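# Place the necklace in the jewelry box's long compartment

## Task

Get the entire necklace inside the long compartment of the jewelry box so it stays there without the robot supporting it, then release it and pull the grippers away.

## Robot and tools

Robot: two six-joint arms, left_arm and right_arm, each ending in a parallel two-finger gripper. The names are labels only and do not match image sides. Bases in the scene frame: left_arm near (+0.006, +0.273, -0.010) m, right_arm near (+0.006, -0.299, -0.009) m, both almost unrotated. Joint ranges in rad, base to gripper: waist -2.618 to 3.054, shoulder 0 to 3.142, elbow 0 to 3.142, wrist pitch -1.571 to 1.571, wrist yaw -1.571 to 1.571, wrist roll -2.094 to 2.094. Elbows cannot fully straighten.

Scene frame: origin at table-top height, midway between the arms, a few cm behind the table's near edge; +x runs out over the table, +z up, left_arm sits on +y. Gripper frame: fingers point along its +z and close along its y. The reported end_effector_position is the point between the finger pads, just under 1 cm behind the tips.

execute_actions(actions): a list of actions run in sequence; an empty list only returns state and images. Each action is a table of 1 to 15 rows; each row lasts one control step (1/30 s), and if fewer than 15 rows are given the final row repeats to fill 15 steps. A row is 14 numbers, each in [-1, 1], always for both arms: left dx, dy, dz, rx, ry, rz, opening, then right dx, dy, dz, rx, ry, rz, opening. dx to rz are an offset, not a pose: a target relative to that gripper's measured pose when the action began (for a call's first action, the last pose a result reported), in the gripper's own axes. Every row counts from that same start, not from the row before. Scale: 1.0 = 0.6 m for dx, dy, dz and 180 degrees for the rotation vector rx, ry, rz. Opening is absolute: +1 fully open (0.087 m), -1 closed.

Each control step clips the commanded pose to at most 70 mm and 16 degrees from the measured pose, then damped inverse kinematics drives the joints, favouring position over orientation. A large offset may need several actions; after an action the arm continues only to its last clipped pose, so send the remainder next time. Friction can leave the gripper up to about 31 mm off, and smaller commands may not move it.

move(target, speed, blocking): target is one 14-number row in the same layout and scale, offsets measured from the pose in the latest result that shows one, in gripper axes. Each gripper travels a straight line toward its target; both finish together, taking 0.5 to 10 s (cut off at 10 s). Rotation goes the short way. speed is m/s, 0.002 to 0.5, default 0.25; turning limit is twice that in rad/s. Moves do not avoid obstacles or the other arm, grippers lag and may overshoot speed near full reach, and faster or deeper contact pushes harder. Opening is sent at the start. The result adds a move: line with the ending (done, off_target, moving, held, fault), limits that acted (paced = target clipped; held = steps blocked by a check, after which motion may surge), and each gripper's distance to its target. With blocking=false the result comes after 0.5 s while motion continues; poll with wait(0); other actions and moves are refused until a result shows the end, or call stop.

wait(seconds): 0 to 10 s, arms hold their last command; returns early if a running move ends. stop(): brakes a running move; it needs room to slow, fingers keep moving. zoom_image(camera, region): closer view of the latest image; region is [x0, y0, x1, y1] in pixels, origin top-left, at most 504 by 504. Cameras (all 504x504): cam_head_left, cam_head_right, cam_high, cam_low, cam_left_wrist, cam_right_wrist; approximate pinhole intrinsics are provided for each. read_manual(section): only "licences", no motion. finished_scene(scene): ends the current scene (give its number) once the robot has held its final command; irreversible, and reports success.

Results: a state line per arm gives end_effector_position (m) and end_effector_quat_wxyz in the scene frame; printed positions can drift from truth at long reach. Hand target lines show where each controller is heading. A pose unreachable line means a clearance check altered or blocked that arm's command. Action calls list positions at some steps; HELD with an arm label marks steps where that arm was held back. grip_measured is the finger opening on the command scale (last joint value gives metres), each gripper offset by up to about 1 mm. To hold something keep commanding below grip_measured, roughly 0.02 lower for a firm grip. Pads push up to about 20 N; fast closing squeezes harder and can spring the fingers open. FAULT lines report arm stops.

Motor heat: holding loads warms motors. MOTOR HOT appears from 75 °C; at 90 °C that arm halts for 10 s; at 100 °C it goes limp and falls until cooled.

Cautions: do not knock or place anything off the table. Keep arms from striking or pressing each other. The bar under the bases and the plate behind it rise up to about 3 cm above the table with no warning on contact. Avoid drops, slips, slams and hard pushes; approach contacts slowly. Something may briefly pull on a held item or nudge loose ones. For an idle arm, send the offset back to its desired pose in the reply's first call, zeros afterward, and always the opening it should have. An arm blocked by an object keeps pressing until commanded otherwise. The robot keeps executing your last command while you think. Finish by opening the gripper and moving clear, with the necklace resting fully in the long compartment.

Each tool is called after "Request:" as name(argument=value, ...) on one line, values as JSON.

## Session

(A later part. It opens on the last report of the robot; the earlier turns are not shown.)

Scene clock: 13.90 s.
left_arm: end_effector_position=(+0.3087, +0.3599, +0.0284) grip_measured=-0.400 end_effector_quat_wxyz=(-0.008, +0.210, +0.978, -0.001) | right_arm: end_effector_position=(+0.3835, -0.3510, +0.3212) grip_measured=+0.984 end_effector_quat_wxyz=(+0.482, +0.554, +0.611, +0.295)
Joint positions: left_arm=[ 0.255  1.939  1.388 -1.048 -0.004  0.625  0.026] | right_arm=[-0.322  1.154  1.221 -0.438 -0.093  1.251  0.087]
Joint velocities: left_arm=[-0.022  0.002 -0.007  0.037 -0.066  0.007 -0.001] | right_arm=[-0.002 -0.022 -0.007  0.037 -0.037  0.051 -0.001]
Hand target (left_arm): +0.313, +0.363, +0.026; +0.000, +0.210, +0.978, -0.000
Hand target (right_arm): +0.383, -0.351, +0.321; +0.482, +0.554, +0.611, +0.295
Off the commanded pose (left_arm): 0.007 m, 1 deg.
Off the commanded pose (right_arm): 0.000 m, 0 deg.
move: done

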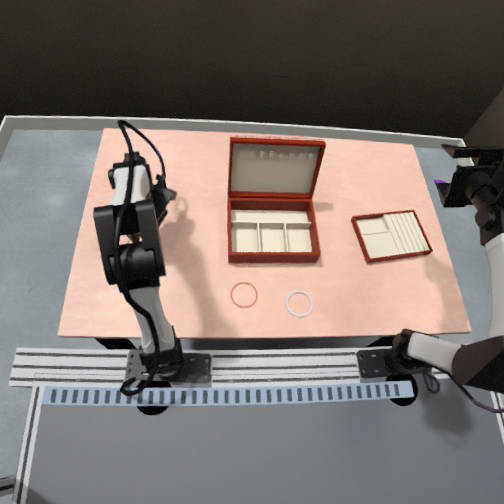

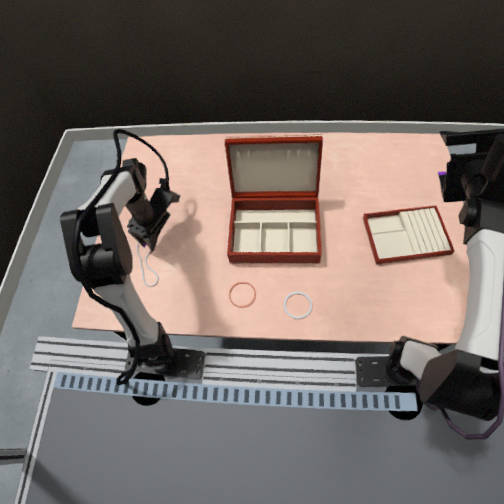

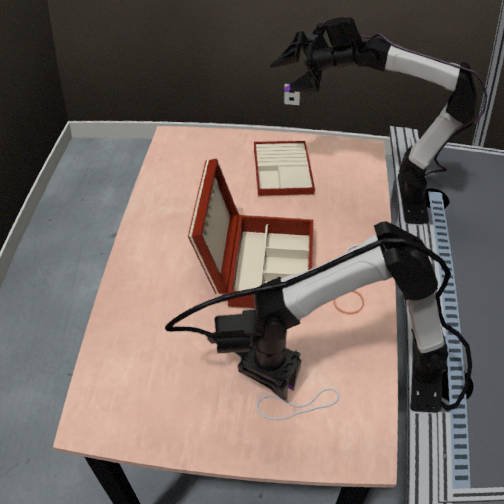

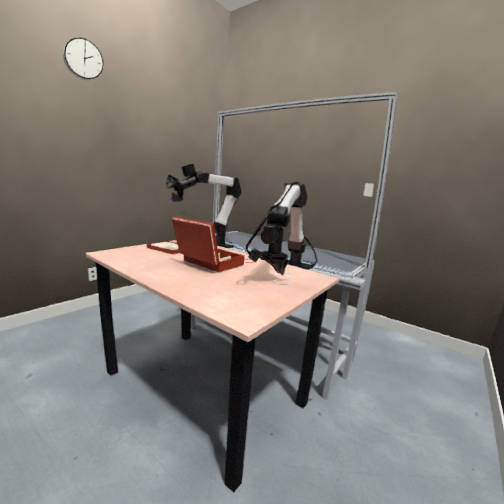

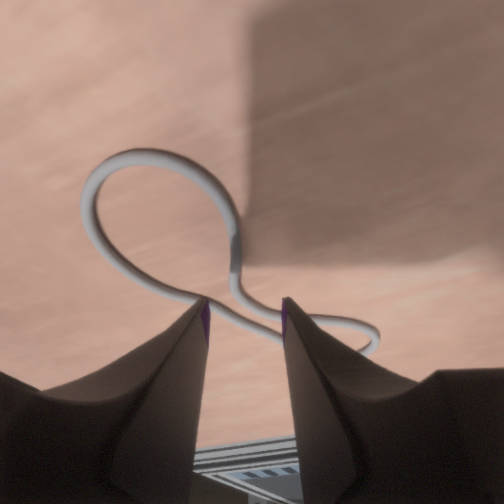

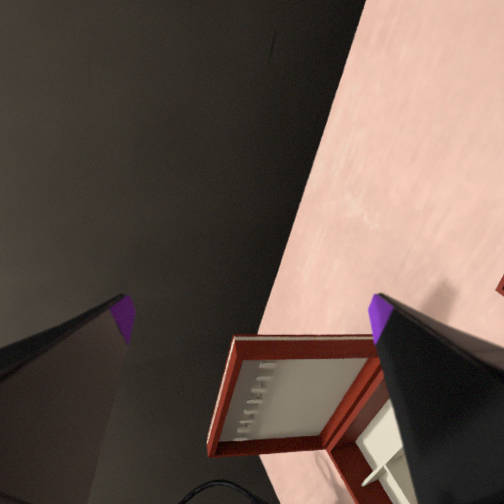

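Request:
move(target=[0.0,0.006,0.058,0,0,0,-0.4,0,0,0,0,0,0,1], speed=0.05)

Scene clock: 15.27 s.
left_arm: end_effector_position=(+0.3150, +0.3611, +0.0046) grip_measured=-0.400 end_effector_quat_wxyz=(+0.001, +0.210, +0.978, +0.003) | right_arm: end_effector_position=(+0.3835, -0.3510, +0.3212) grip_measured=+0.984 end_effector_quat_wxyz=(+0.482, +0.554, +0.611, +0.295)
Joint positions: left_arm=[ 0.255  1.973  1.339 -0.945 -0.003  0.626  0.026] | right_arm=[-0.322  1.154  1.221 -0.438 -0.093  1.251  0.087]
Joint velocities: left_arm=[ 0.022 -0.022  0.017  0.037 -0.037 -0.007 -0.   ] | right_arm=[ 0.017 -0.002  0.012 -0.007 -0.081 -0.022  0.001]
Hand target (left_arm): +0.310, +0.363, -0.006; -0.008, +0.210, +0.978, -0.001
Hand target (right_arm): +0.383, -0.351, +0.321; +0.482, +0.554, +0.611, +0.295
Off the commanded pose (left_arm): 0.012 m, 1 deg.
Off the commanded pose (right_arm): 0.000 m, 0 deg.
move: off_target (left_arm)

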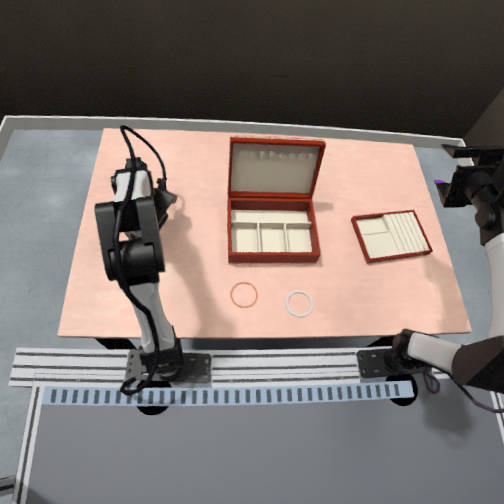

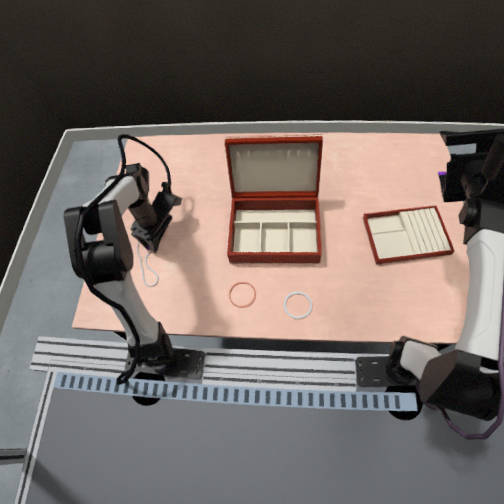

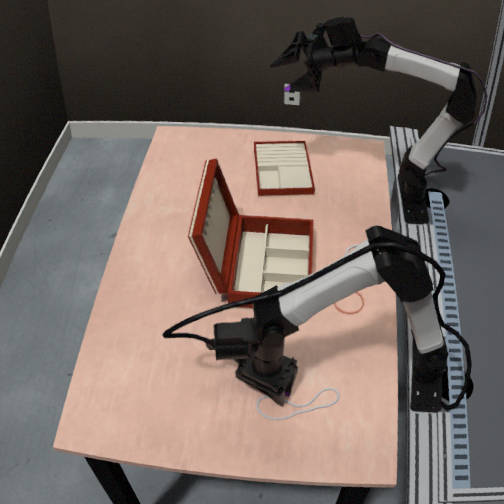

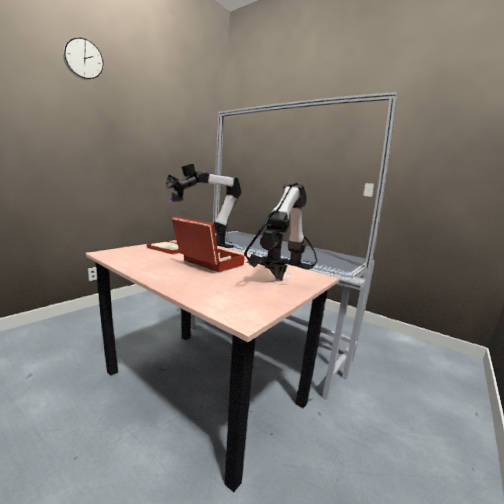

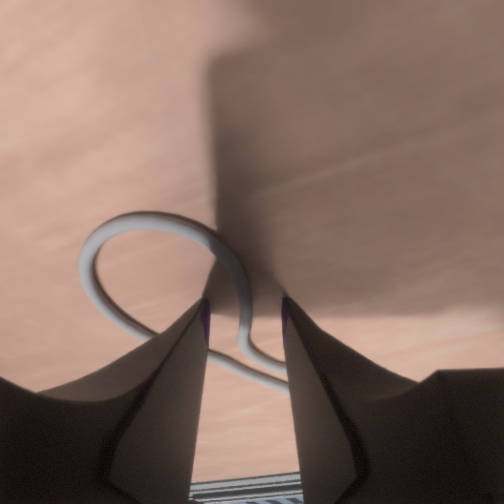

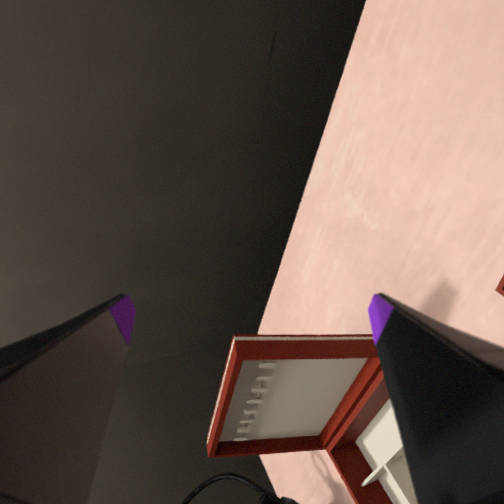

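Request:
execute_actions(actions=[[[0,0,0.02,0,0,0,-0.43,0,0,0,0,0,0,1],[0,0,0.022,0,0,0,-0.46,0,0,0,0,0,0,1],[0,0,0.024,0,0,0,-0.5,0,0,0,0,0,0,1],[0,0,0.026,0,0,0,-0.54,0,0,0,0,0,0,1],[0,0,0.028,0,0,0,-0.58,0,0,0,0,0,0,1],[0,0,0.03,0,0,0,-0.62,0,0,0,0,0,0,1],[0,0,0.032,0,0,0,-0.66,0,0,0,0,0,0,1],[0,0,0.033,0,0,0,-0.7,0,0,0,0,0,0,1],[0,0,0.033,0,0,0,-0.73,0,0,0,0,0,0,1],[0,0,0.033,0,0,0,-0.76,0,0,0,0,0,0,1],[0,0,0.033,0,0,0,-0.79,0,0,0,0,0,0,1],[0,0,0.033,0,0,0,-0.82,0,0,0,0,0,0,1],[0,0,0.033,0,0,0,-0.84,0,0,0,0,0,0,1],[0,0,0.033,0,0,0,-0.86,0,0,0,0,0,0,1],[0,0,0.033,0,0,0,-0.875,0,0,0,0,0,0,1]],[[0,0,0.03,0,0,0,-0.885,0,0,0,0,0,0,1],[0,0,0.03,0,0,0,-0.895,0,0,0,0,0,0,1],[0,0,0.03,0,0,0,-0.903,0,0,0,0,0,0,1],[0,0,0.03,0,0,0,-0.91,0,0,0,0,0,0,1],[0,0,0.03,0,0,0,-0.916,0,0,0,0,0,0,1],[0,0,0.03,0,0,0,-0.922,0,0,0,0,0,0,1],[0,0,0.03,0,0,0,-0.927,0,0,0,0,0,0,1],[0,0,0.03,0,0,0,-0.932,0,0,0,0,0,0,1],[0,0,0.03,0,0,0,-0.936,0,0,0,0,0,0,1],[0,0,0.03,0,0,0,-0.94,0,0,0,0,0,0,1]]])

Scene clock: 16.53 s.
left_arm: end_effector_position=(+0.3169, +0.3599, +0.0032) grip_measured=-0.935 end_effector_quat_wxyz=(+0.006, +0.210, +0.978, +0.001) | right_arm: end_effector_position=(+0.3835, -0.3510, +0.3212) grip_measured=+0.984 end_effector_quat_wxyz=(+0.482, +0.554, +0.611, +0.295)
Joint positions: left_arm=[ 0.255  1.973  1.336 -0.934  0.006  0.625  0.003] | right_arm=[-0.322  1.154  1.221 -0.438 -0.093  1.251  0.087]
Joint velocities: left_arm=[-0.012  0.022  0.002  0.037 -0.037 -0.066 -0.001] | right_arm=[-0.007  0.002  0.002  0.037 -0.007 -0.051  0.   ]
Hand target (left_arm): +0.317, +0.360, -0.014; +0.006, +0.210, +0.978, +0.000
Hand target (right_arm): +0.383, -0.351, +0.321; +0.482, +0.554, +0.611, +0.295
Off the commanded pose (left_arm): 0.018 m, 0 deg.
Off the commanded pose (right_arm): 0.000 m, 0 deg.
Step readings (end_effector_position; steps 1 to 15: 1st action; 16 to 30: 2nd action):
0: left_arm (+0.3153, +0.3612, +0.0046) | right_arm (+0.3835, -0.3510, +0.3212)
1: left_arm (+0.3158, +0.3613, +0.0045) | right_arm (+0.3835, -0.3510, +0.3212)
2: left_arm (+0.3165, +0.3614, +0.0044) | right_arm (+0.3835, -0.3510, +0.3212)
4: left_arm (+0.3175, +0.3616, +0.0043) | right_arm (+0.3835, -0.3510, +0.3212)
8: left_arm (+0.3171, +0.3601, +0.0033) | right_arm (+0.3835, -0.3510, +0.3212)
15: left_arm (+0.3169, +0.3599, +0.0032) | right_arm (+0.3835, -0.3510, +0.3212)
16: left_arm (+0.3169, +0.3599, +0.0032) | right_arm (+0.3835, -0.3510, +0.3212)
17: left_arm (+0.3169, +0.3599, +0.0032) | right_arm (+0.3835, -0.3510, +0.3212)
19: left_arm (+0.3169, +0.3599, +0.0032) | right_arm (+0.3835, -0.3510, +0.3212)
23: left_arm (+0.3169, +0.3599, +0.0032) | right_arm (+0.3835, -0.3510, +0.3212)
30: end_effector_position above

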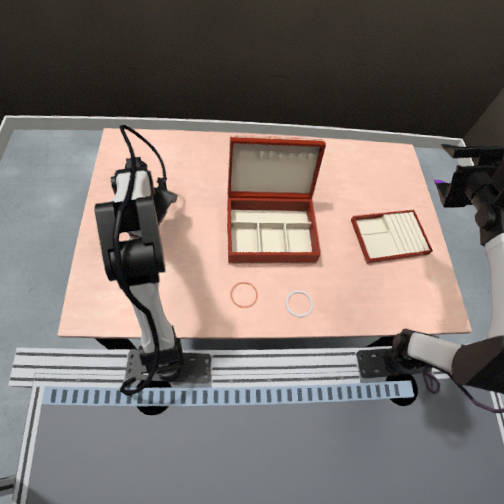

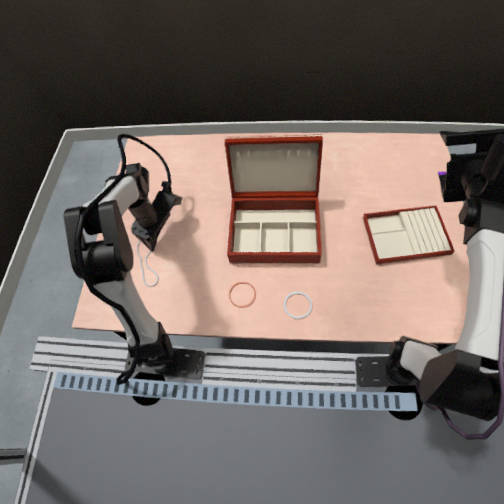

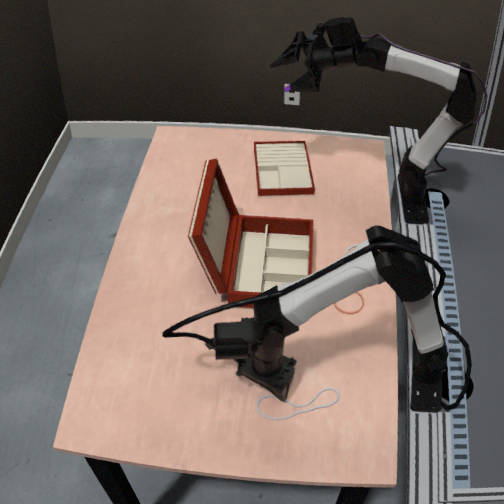

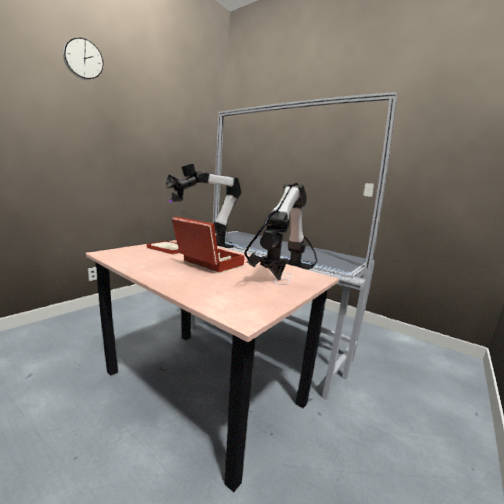

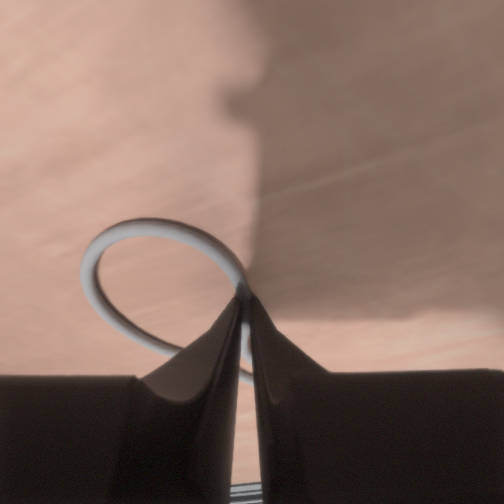

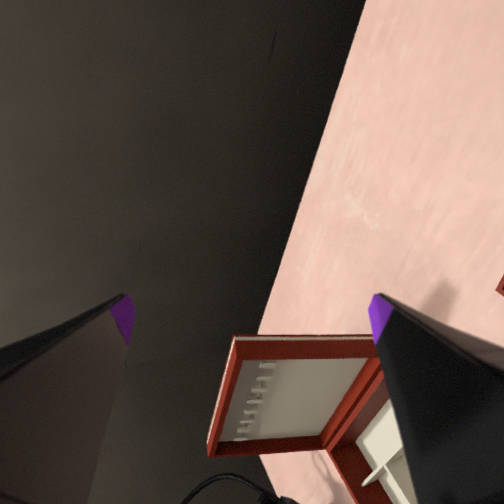

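Request:
execute_actions(actions=[[[0,0,0.028,0,0,0,-0.944,0,0,0,0,0,0,1],[0,0,0.028,0,0,0,-0.948,0,0,0,0,0,0,1],[0,0,0.028,0,0,0,-0.952,0,0,0,0,0,0,1],[0,0,0.028,0,0,0,-0.956,0,0,0,0,0,0,1],[0,0,0.028,0,0,0,-0.958,0,0,0,0,0,0,1],[0,0,0.024,0,0,0,-0.958,0,0,0,0,0,0,1],[0,0,0.02,0,0,0,-0.958,0,0,0,0,0,0,1],[0,0,0.015,0,0,0,-0.958,0,0,0,0,0,0,1],[0,0,0.01,0,0,0,-0.958,0,0,0,0,0,0,1],[0,0,0.005,0,0,0,-0.958,0,0,0,0,0,0,1],[0,0,0,0,0,0,-0.958,0,0,0,0,0,0,1]]])

Request:
move(target=[0,0,-0.1,0,0,0,-0.958,0,0,0,0,0,0,1], speed=0.08)

Scene clock: 17.17 s.
left_arm: end_effector_position=(+0.3169, +0.3599, +0.0036) grip_measured=-0.940 end_effector_quat_wxyz=(+0.007, +0.210, +0.978, +0.001) | right_arm: end_effector_position=(+0.3835, -0.3510, +0.3212) grip_measured=+0.984 end_effector_quat_wxyz=(+0.482, +0.554, +0.611, +0.295)
Joint positions: left_arm=[ 0.255  1.972  1.336 -0.934  0.006  0.625  0.003] | right_arm=[-0.322  1.154  1.221 -0.438 -0.093  1.251  0.087]
Joint velocities: left_arm=[-0.017 -0.002  0.012  0.037  0.037  0.007  0.001] | right_arm=[ 0.032 -0.002  0.007 -0.081 -0.007 -0.007  0.001]
Hand target (left_arm): +0.317, +0.360, +0.003; +0.006, +0.210, +0.978, +0.001
Hand target (right_arm): +0.383, -0.351, +0.321; +0.482, +0.554, +0.611, +0.295
Off the commanded pose (left_arm): 0.000 m, 0 deg.
Off the commanded pose (right_arm): 0.000 m, 0 deg.
Step readings (end_effector_position):
0: left_arm (+0.3169, +0.3599, +0.0032) | right_arm (+0.3835, -0.3510, +0.3212)
1: left_arm (+0.3169, +0.3599, +0.0032) | right_arm (+0.3835, -0.3510, +0.3212)
2: left_arm (+0.3169, +0.3599, +0.0032) | right_arm (+0.3835, -0.3510, +0.3212)
4: left_arm (+0.3169, +0.3599, +0.0032) | right_arm (+0.3835, -0.3510, +0.3212)
8: left_arm (+0.3169, +0.3599, +0.0032) | right_arm (+0.3835, -0.3510, +0.3212)
15: end_effector_position above

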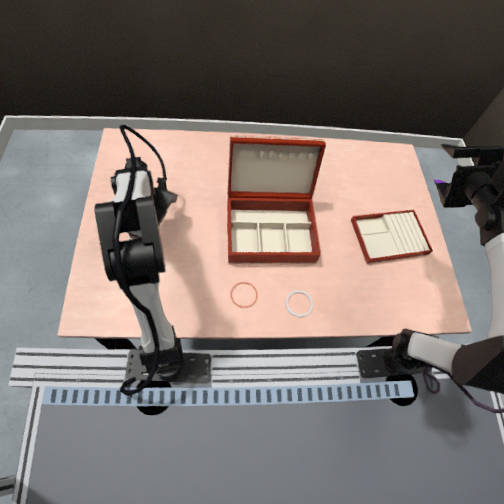

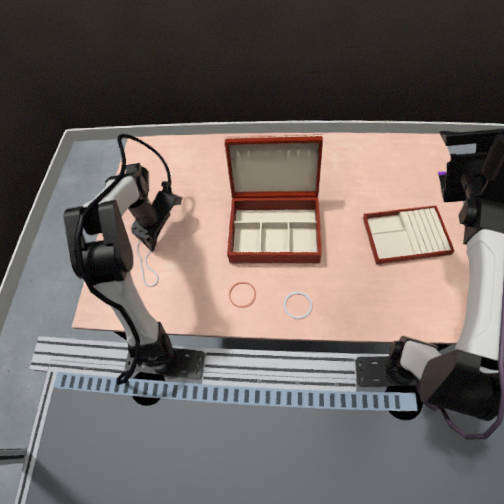

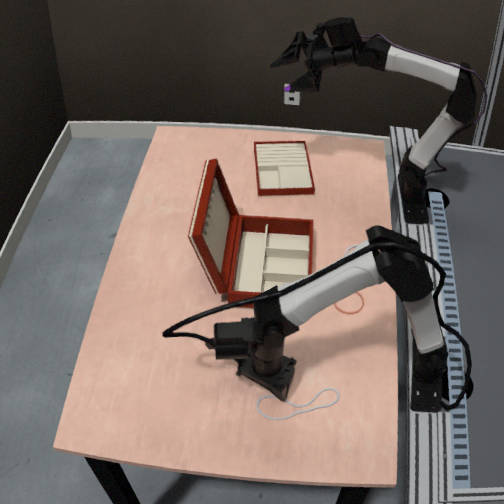

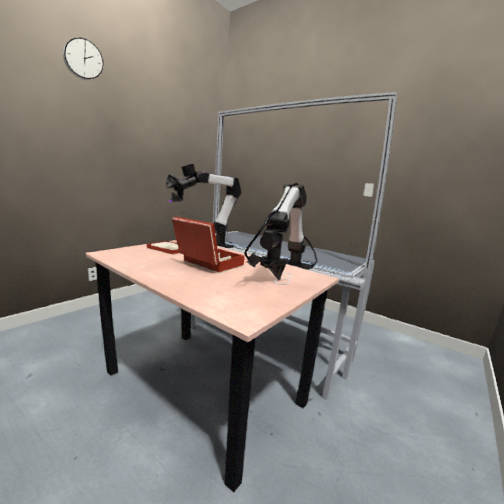

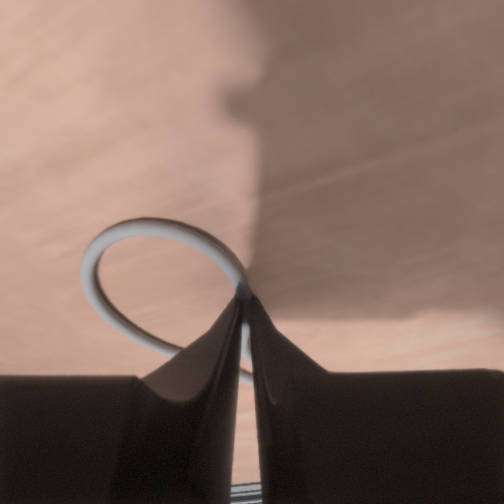

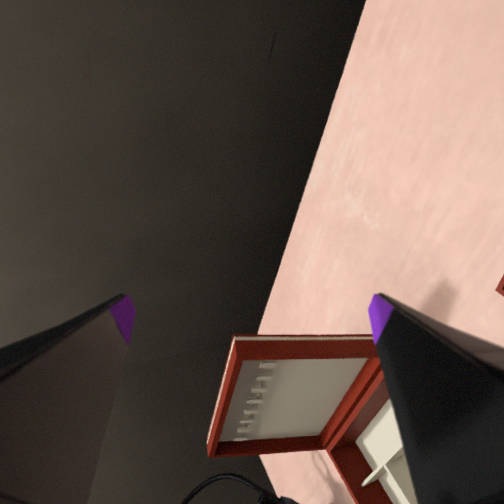

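Scene clock: 18.43 s.
left_arm: end_effector_position=(+0.3146, +0.3593, +0.0562) grip_measured=-0.940 end_effector_quat_wxyz=(+0.004, +0.210, +0.978, -0.001) | right_arm: end_effector_position=(+0.3835, -0.3510, +0.3212) grip_measured=+0.984 end_effector_quat_wxyz=(+0.482, +0.554, +0.611, +0.295)
Joint positions: left_arm=[ 0.255  1.912  1.47  -1.134  0.006  0.625  0.003] | right_arm=[-0.322  1.154  1.221 -0.438 -0.093  1.251  0.087]
Joint velocities: left_arm=[-0.002  0.002 -0.012 -0.022  0.051  0.022  0.001] | right_arm=[ 0.007  0.007  0.007  0.037 -0.037 -0.007 -0.   ]
Hand target (left_arm): +0.315, +0.360, +0.063; +0.007, +0.210, +0.978, +0.001
Hand target (right_arm): +0.383, -0.351, +0.321; +0.482, +0.554, +0.611, +0.295
Off the commanded pose (left_arm): 0.008 m, 0 deg.
Off the commanded pose (right_arm): 0.000 m, 0 deg.
move: done

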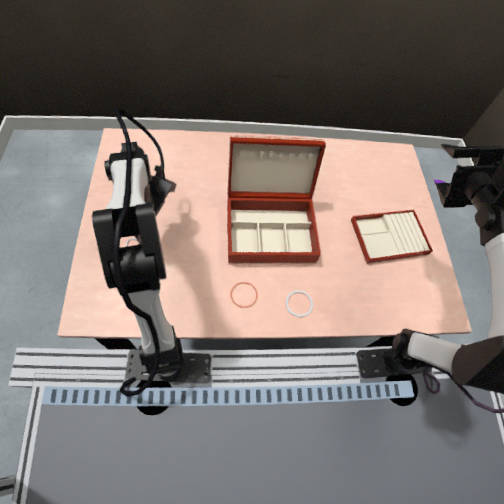

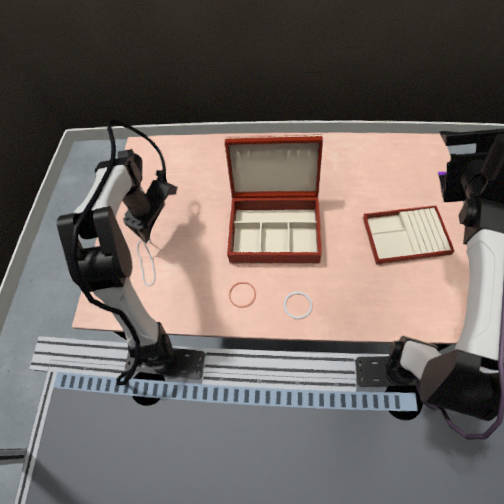

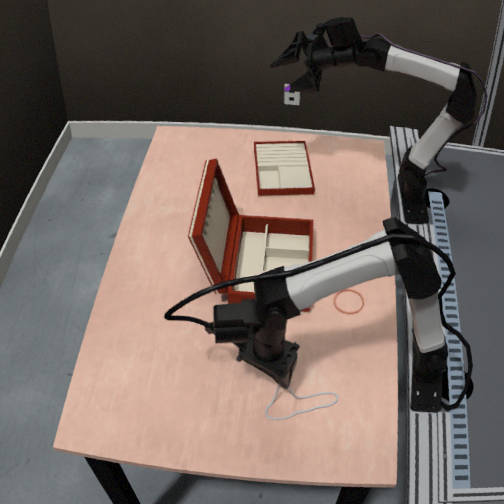

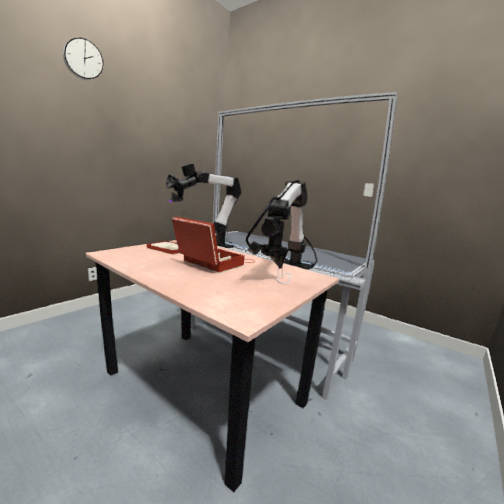

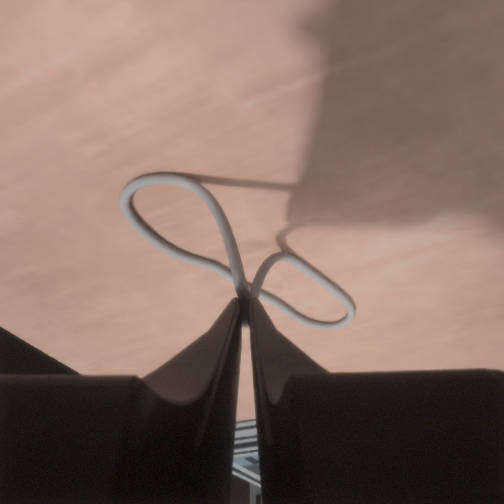

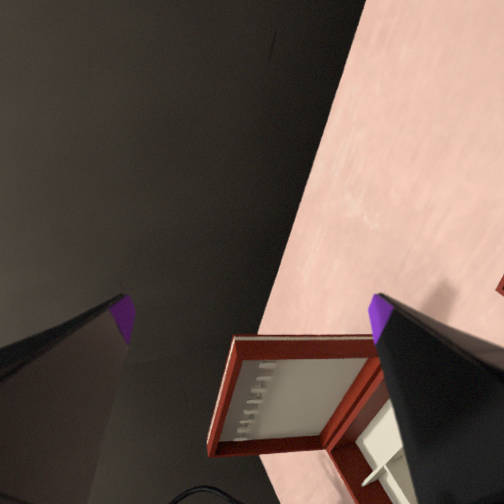

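Request:
move(target=[-0.11,-0.116,-0.372,-0.132,-0.085,0.208,-0.96,0,0,0,0,0,0,1], speed=0.2)

Scene clock: 21.97 s.
left_arm: end_effector_position=(+0.3450, +0.2717, +0.2737) grip_measured=-0.941 end_effector_quat_wxyz=(+0.173, +0.494, +0.834, +0.171) | right_arm: end_effector_position=(+0.3835, -0.3510, +0.3212) grip_measured=+0.984 end_effector_quat_wxyz=(+0.482, +0.554, +0.611, +0.295)
Joint positions: left_arm=[-0.142  1.648  1.952 -1.434 -0.197  0.918  0.003] | right_arm=[-0.322  1.154  1.221 -0.438 -0.093  1.251  0.087]
Joint velocities: left_arm=[ 0.017 -0.012  0.007  0.037 -0.095  0.037 -0.   ] | right_arm=[ 0.002  0.002 -0.002  0.051 -0.066 -0.037  0.   ]
Hand target (left_arm): +0.342, +0.271, +0.280; +0.172, +0.502, +0.829, +0.176
Hand target (right_arm): +0.383, -0.351, +0.321; +0.482, +0.554, +0.611, +0.295
Off the commanded pose (left_arm): 0.007 m, 1 deg.
Off the commanded pose (right_arm): 0.000 m, 0 deg.
move: done

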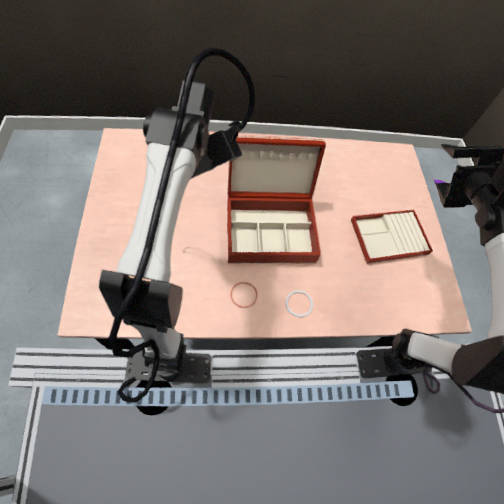

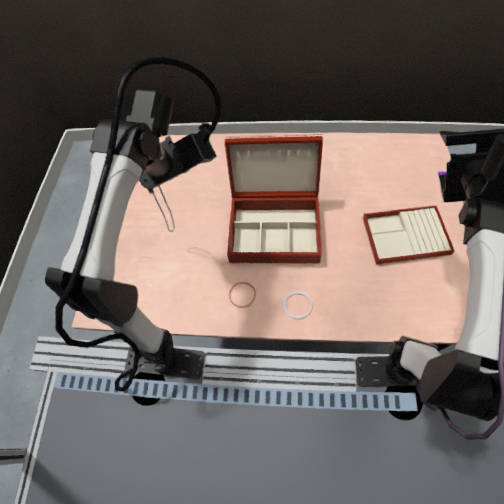

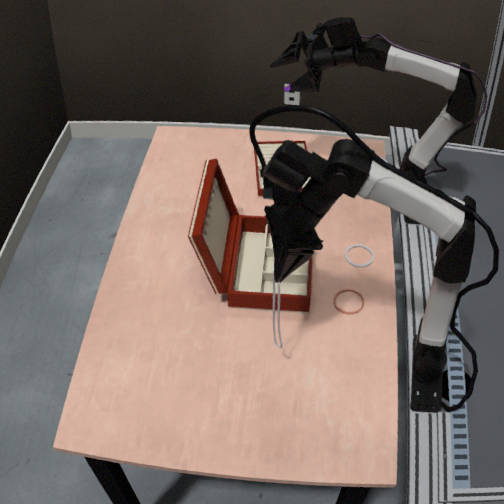

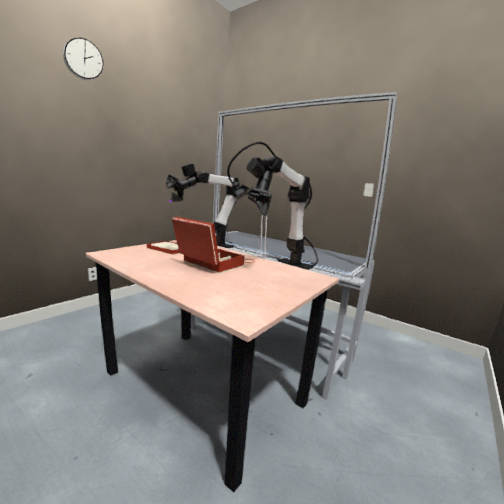

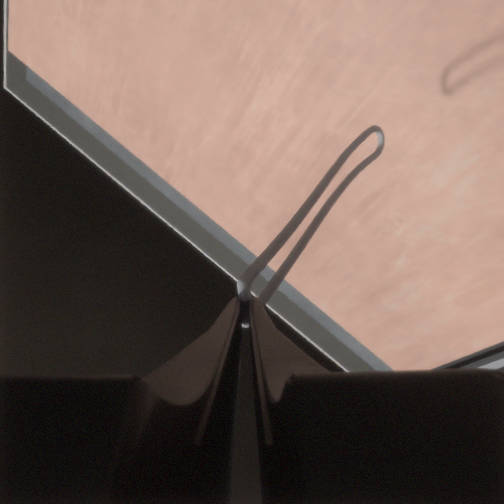

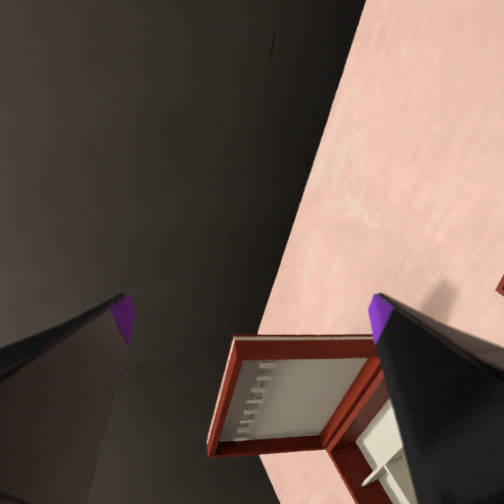

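Request:
move(target=[-0.352,-0.040,0.008,-0.0868,-0.0584,0.1438,-0.96,0,0,0,0,0,0,1], speed=0.15)

Request:
zoom_image(camera="cam_high", region=[170, 120, 350, 320])

Scene clock: 24.97 s.
left_arm: end_effector_position=(+0.4176, +0.0797, +0.2826) grip_measured=-0.941 end_effector_quat_wxyz=(+0.262, +0.653, +0.657, +0.271) | right_arm: end_effector_position=(+0.3835, -0.3510, +0.3212) grip_measured=+0.984 end_effector_quat_wxyz=(+0.482, +0.554, +0.611, +0.295)
Joint positions: left_arm=[-0.621  1.907  2.129 -1.16  -0.454  1.04   0.003] | right_arm=[-0.322  1.154  1.221 -0.438 -0.093  1.251  0.087]
Joint velocities: left_arm=[-0.007  0.007 -0.012 -0.007 -0.022  0.022  0.002] | right_arm=[ 0.002  0.017 -0.007 -0.022  0.007  0.007 -0.   ]
Hand target (left_arm): +0.423, +0.074, +0.286; +0.270, +0.653, +0.651, +0.277
Hand target (right_arm): +0.383, -0.351, +0.321; +0.482, +0.554, +0.611, +0.295
Off the commanded pose (left_arm): 0.008 m, 1 deg.
Off the commanded pose (right_arm): 0.000 m, 0 deg.
move: done

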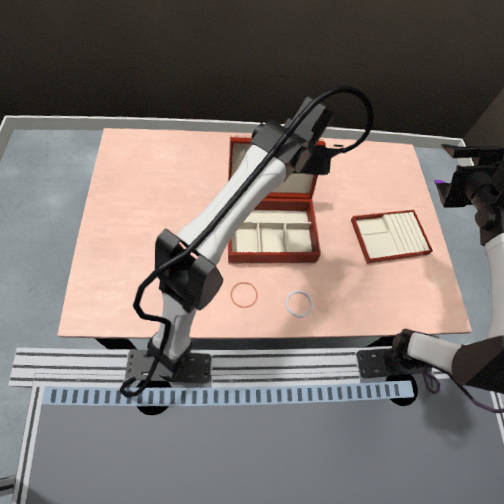

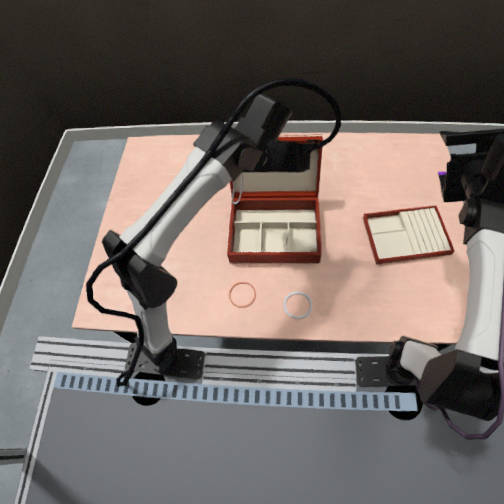

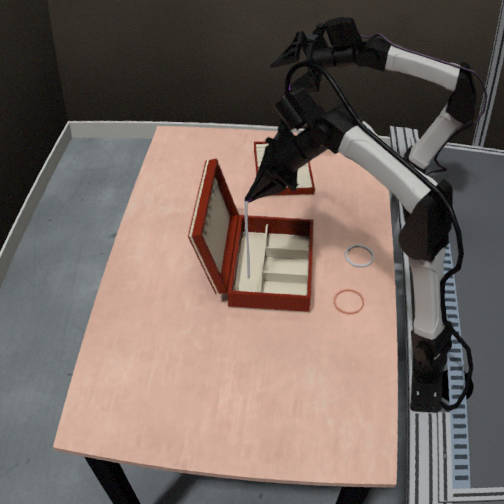

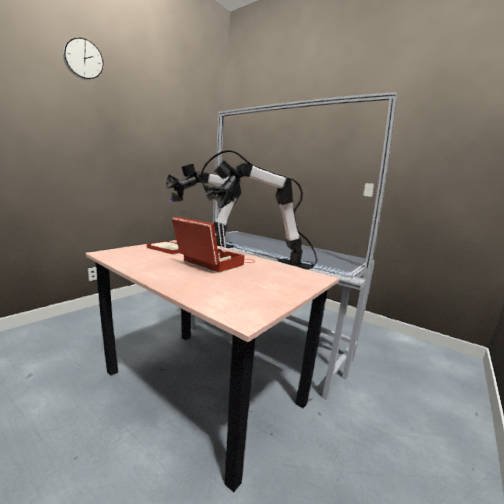

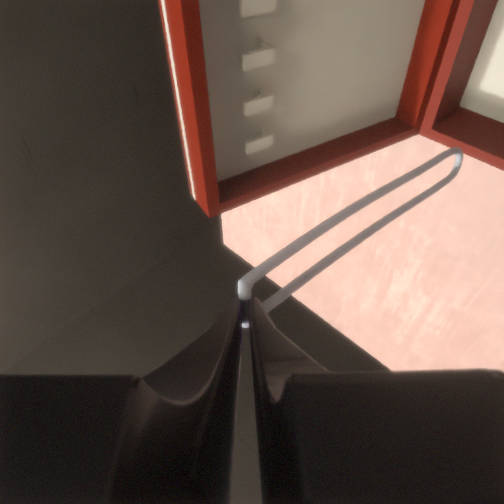

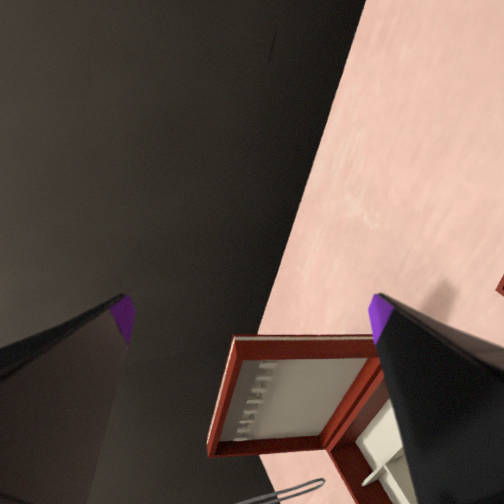

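Region (170, 120, 350, 320) of cam_high's 504x504 image, scaled by 2.520, with more detail than that image has; it fills the left 454 columns of this view, and the rest is white.

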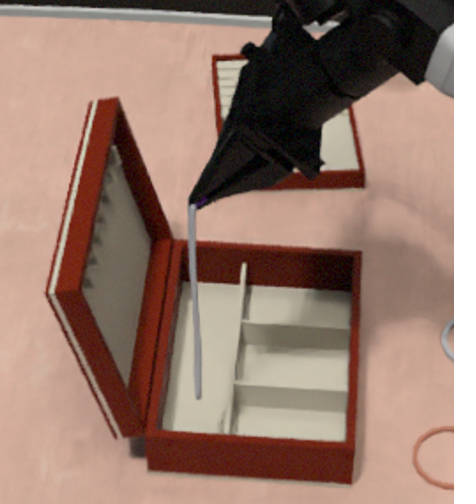

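Request:
move(target=[-0.085,-0.03,0.045,0,0,0,-0.96,0,0,0,0,0,0,1], speed=0.08)

Request:
zoom_image(camera="cam_high", region=[170, 120, 350, 320])

Scene clock: 26.67 s.
left_arm: end_effector_position=(+0.4197, +0.0355, +0.2490) grip_measured=-0.941 end_effector_quat_wxyz=(+0.251, +0.660, +0.655, +0.269) | right_arm: end_effector_position=(+0.3835, -0.3510, +0.3212) grip_measured=+0.984 end_effector_quat_wxyz=(+0.482, +0.554, +0.611, +0.295)
Joint positions: left_arm=[-0.702  2.024  2.169 -1.14  -0.496  0.971  0.003] | right_arm=[-0.322  1.154  1.221 -0.438 -0.093  1.251  0.087]
Joint velocities: left_arm=[-0.002 -0.017  0.037  0.007  0.022 -0.022 -0.002] | right_arm=[-0.007 -0.002  0.002  0.007  0.022 -0.066  0.001]
Hand target (left_arm): +0.424, +0.029, +0.251; +0.262, +0.653, +0.656, +0.272
Hand target (right_arm): +0.383, -0.351, +0.321; +0.482, +0.554, +0.611, +0.295
Off the commanded pose (left_arm): 0.008 m, 1 deg.
Off the commanded pose (right_arm): 0.000 m, 0 deg.
move: done

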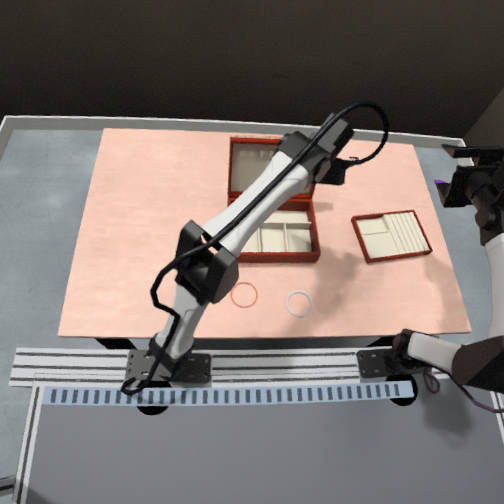

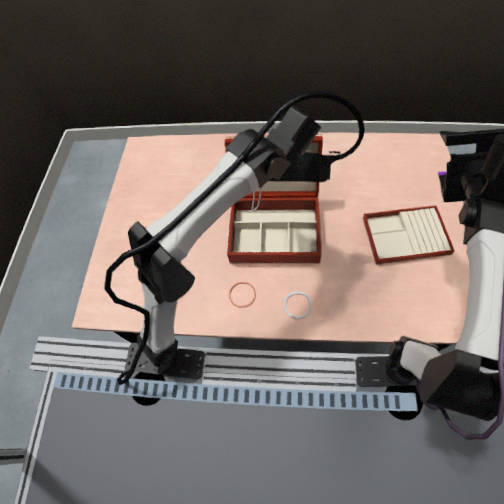

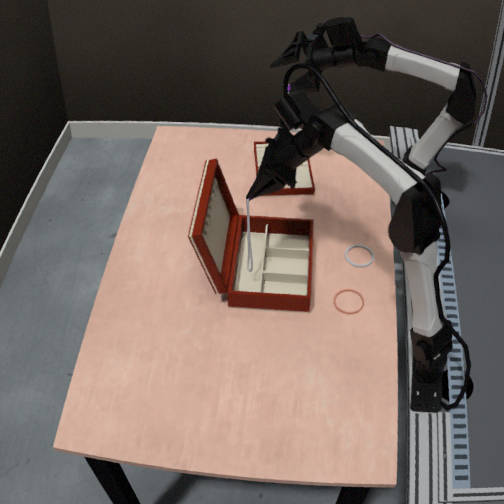

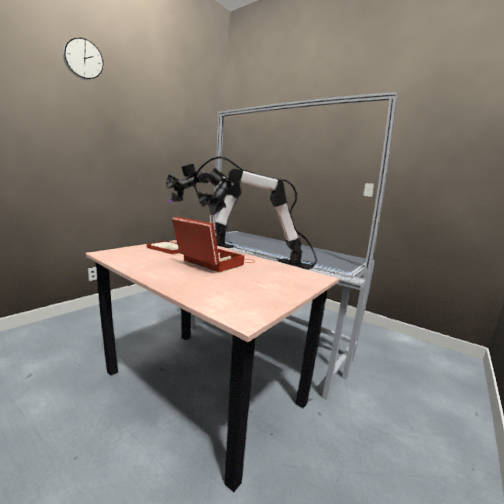

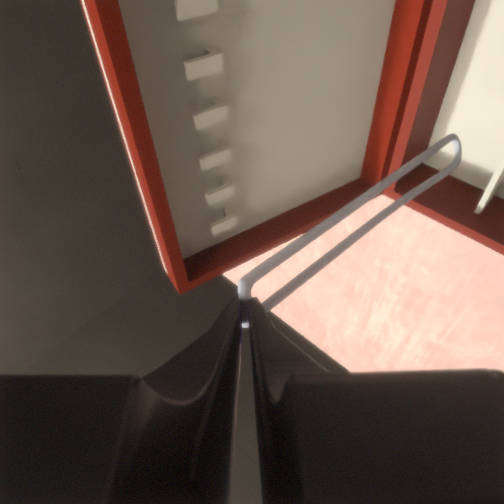

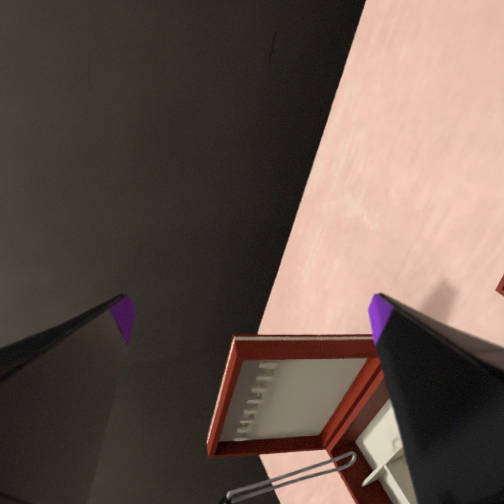

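Region (170, 120, 350, 320) of cam_high's 504x504 image, scaled by 2.520, with more detail than that image has; it fills the left 454 columns of this view, and the rest is white.

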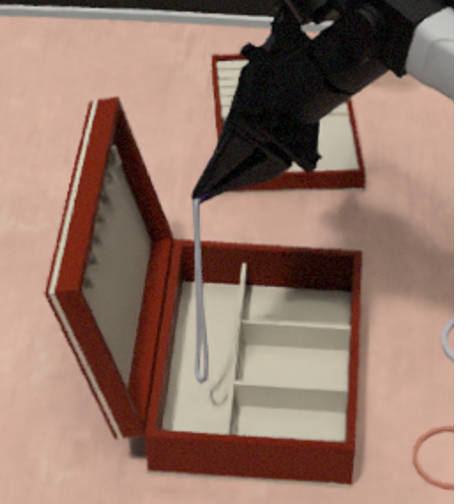

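Request:
move(target=[0.048,-0.052,0.0675,0,0,0,-0.96,0,0,0,0,0,0,1], speed=0.08)

Request:
zoom_image(camera="cam_high", region=[170, 120, 350, 320])

Scene clock: 28.37 s.
left_arm: end_effector_position=(+0.4238, +0.0600, +0.1978) grip_measured=-0.941 end_effector_quat_wxyz=(+0.248, +0.661, +0.656, +0.266) | right_arm: end_effector_position=(+0.3835, -0.3510, +0.3212) grip_measured=+0.984 end_effector_quat_wxyz=(+0.482, +0.554, +0.611, +0.295)
Joint positions: left_arm=[-0.65   1.9    1.785 -0.865 -0.463  1.017  0.003] | right_arm=[-0.322  1.154  1.221 -0.438 -0.093  1.251  0.087]
Joint velocities: left_arm=[ 0.007 -0.012  0.002  0.066 -0.007 -0.022 -0.   ] | right_arm=[-0.022 -0.002  0.002 -0.007 -0.051 -0.037 -0.   ]
Hand target (left_arm): +0.425, +0.065, +0.198; +0.251, +0.660, +0.656, +0.268
Hand target (right_arm): +0.383, -0.351, +0.321; +0.482, +0.554, +0.611, +0.295
Off the commanded pose (left_arm): 0.006 m, 0 deg.
Off the commanded pose (right_arm): 0.000 m, 0 deg.
move: done

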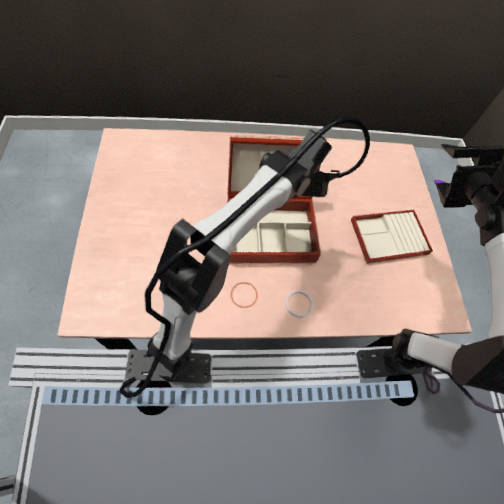

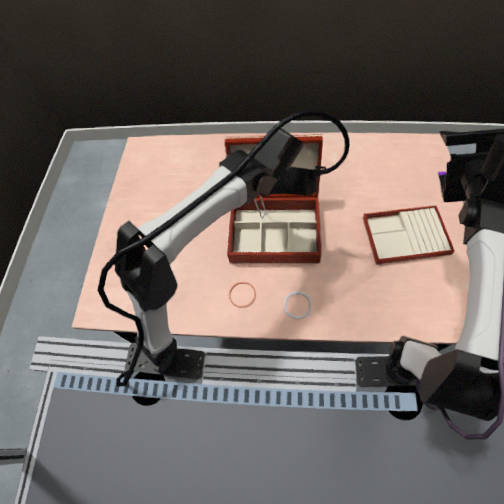

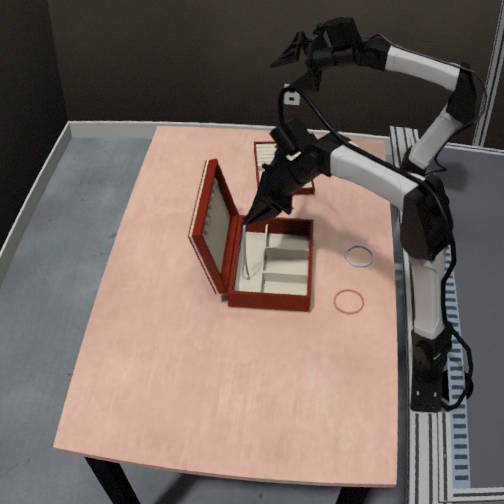

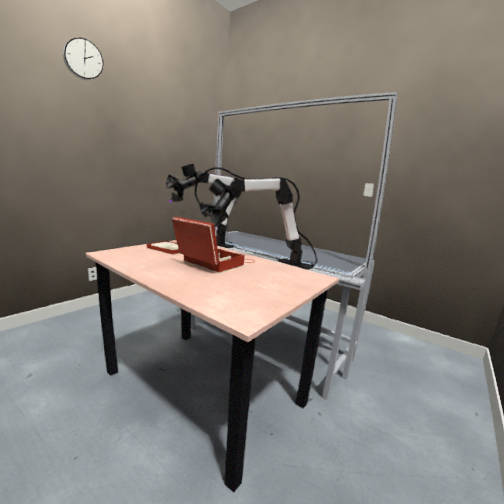

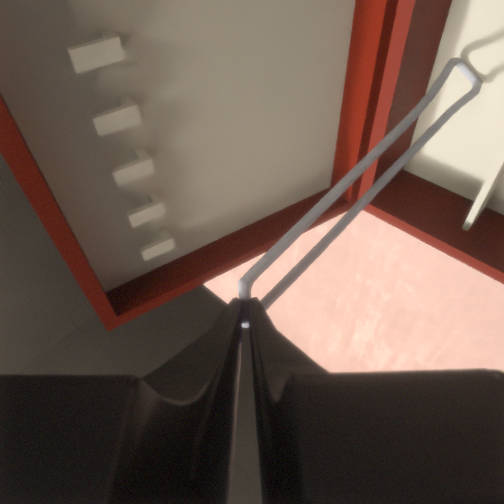

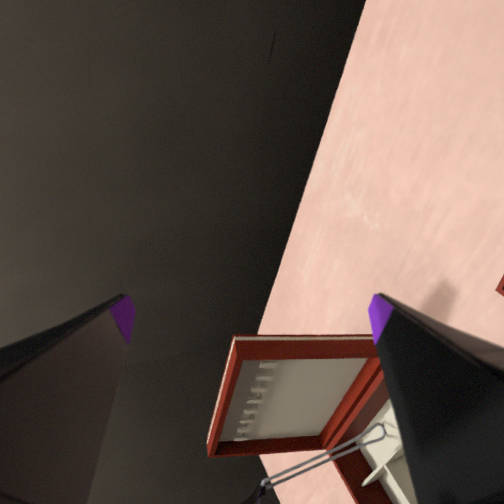

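Region (170, 120, 350, 320) of cam_high's 504x504 image, scaled by 2.520, with more detail than that image has; it fills the left 454 columns of this view, and the rest is white.

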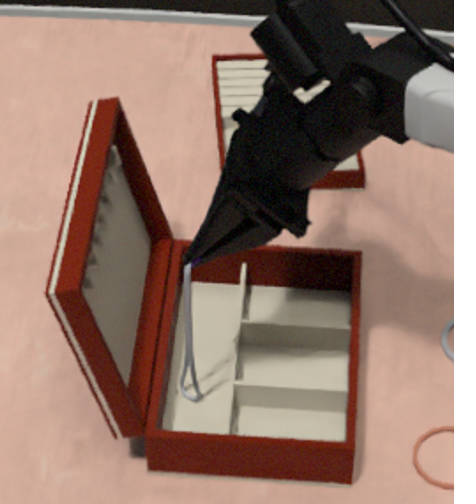

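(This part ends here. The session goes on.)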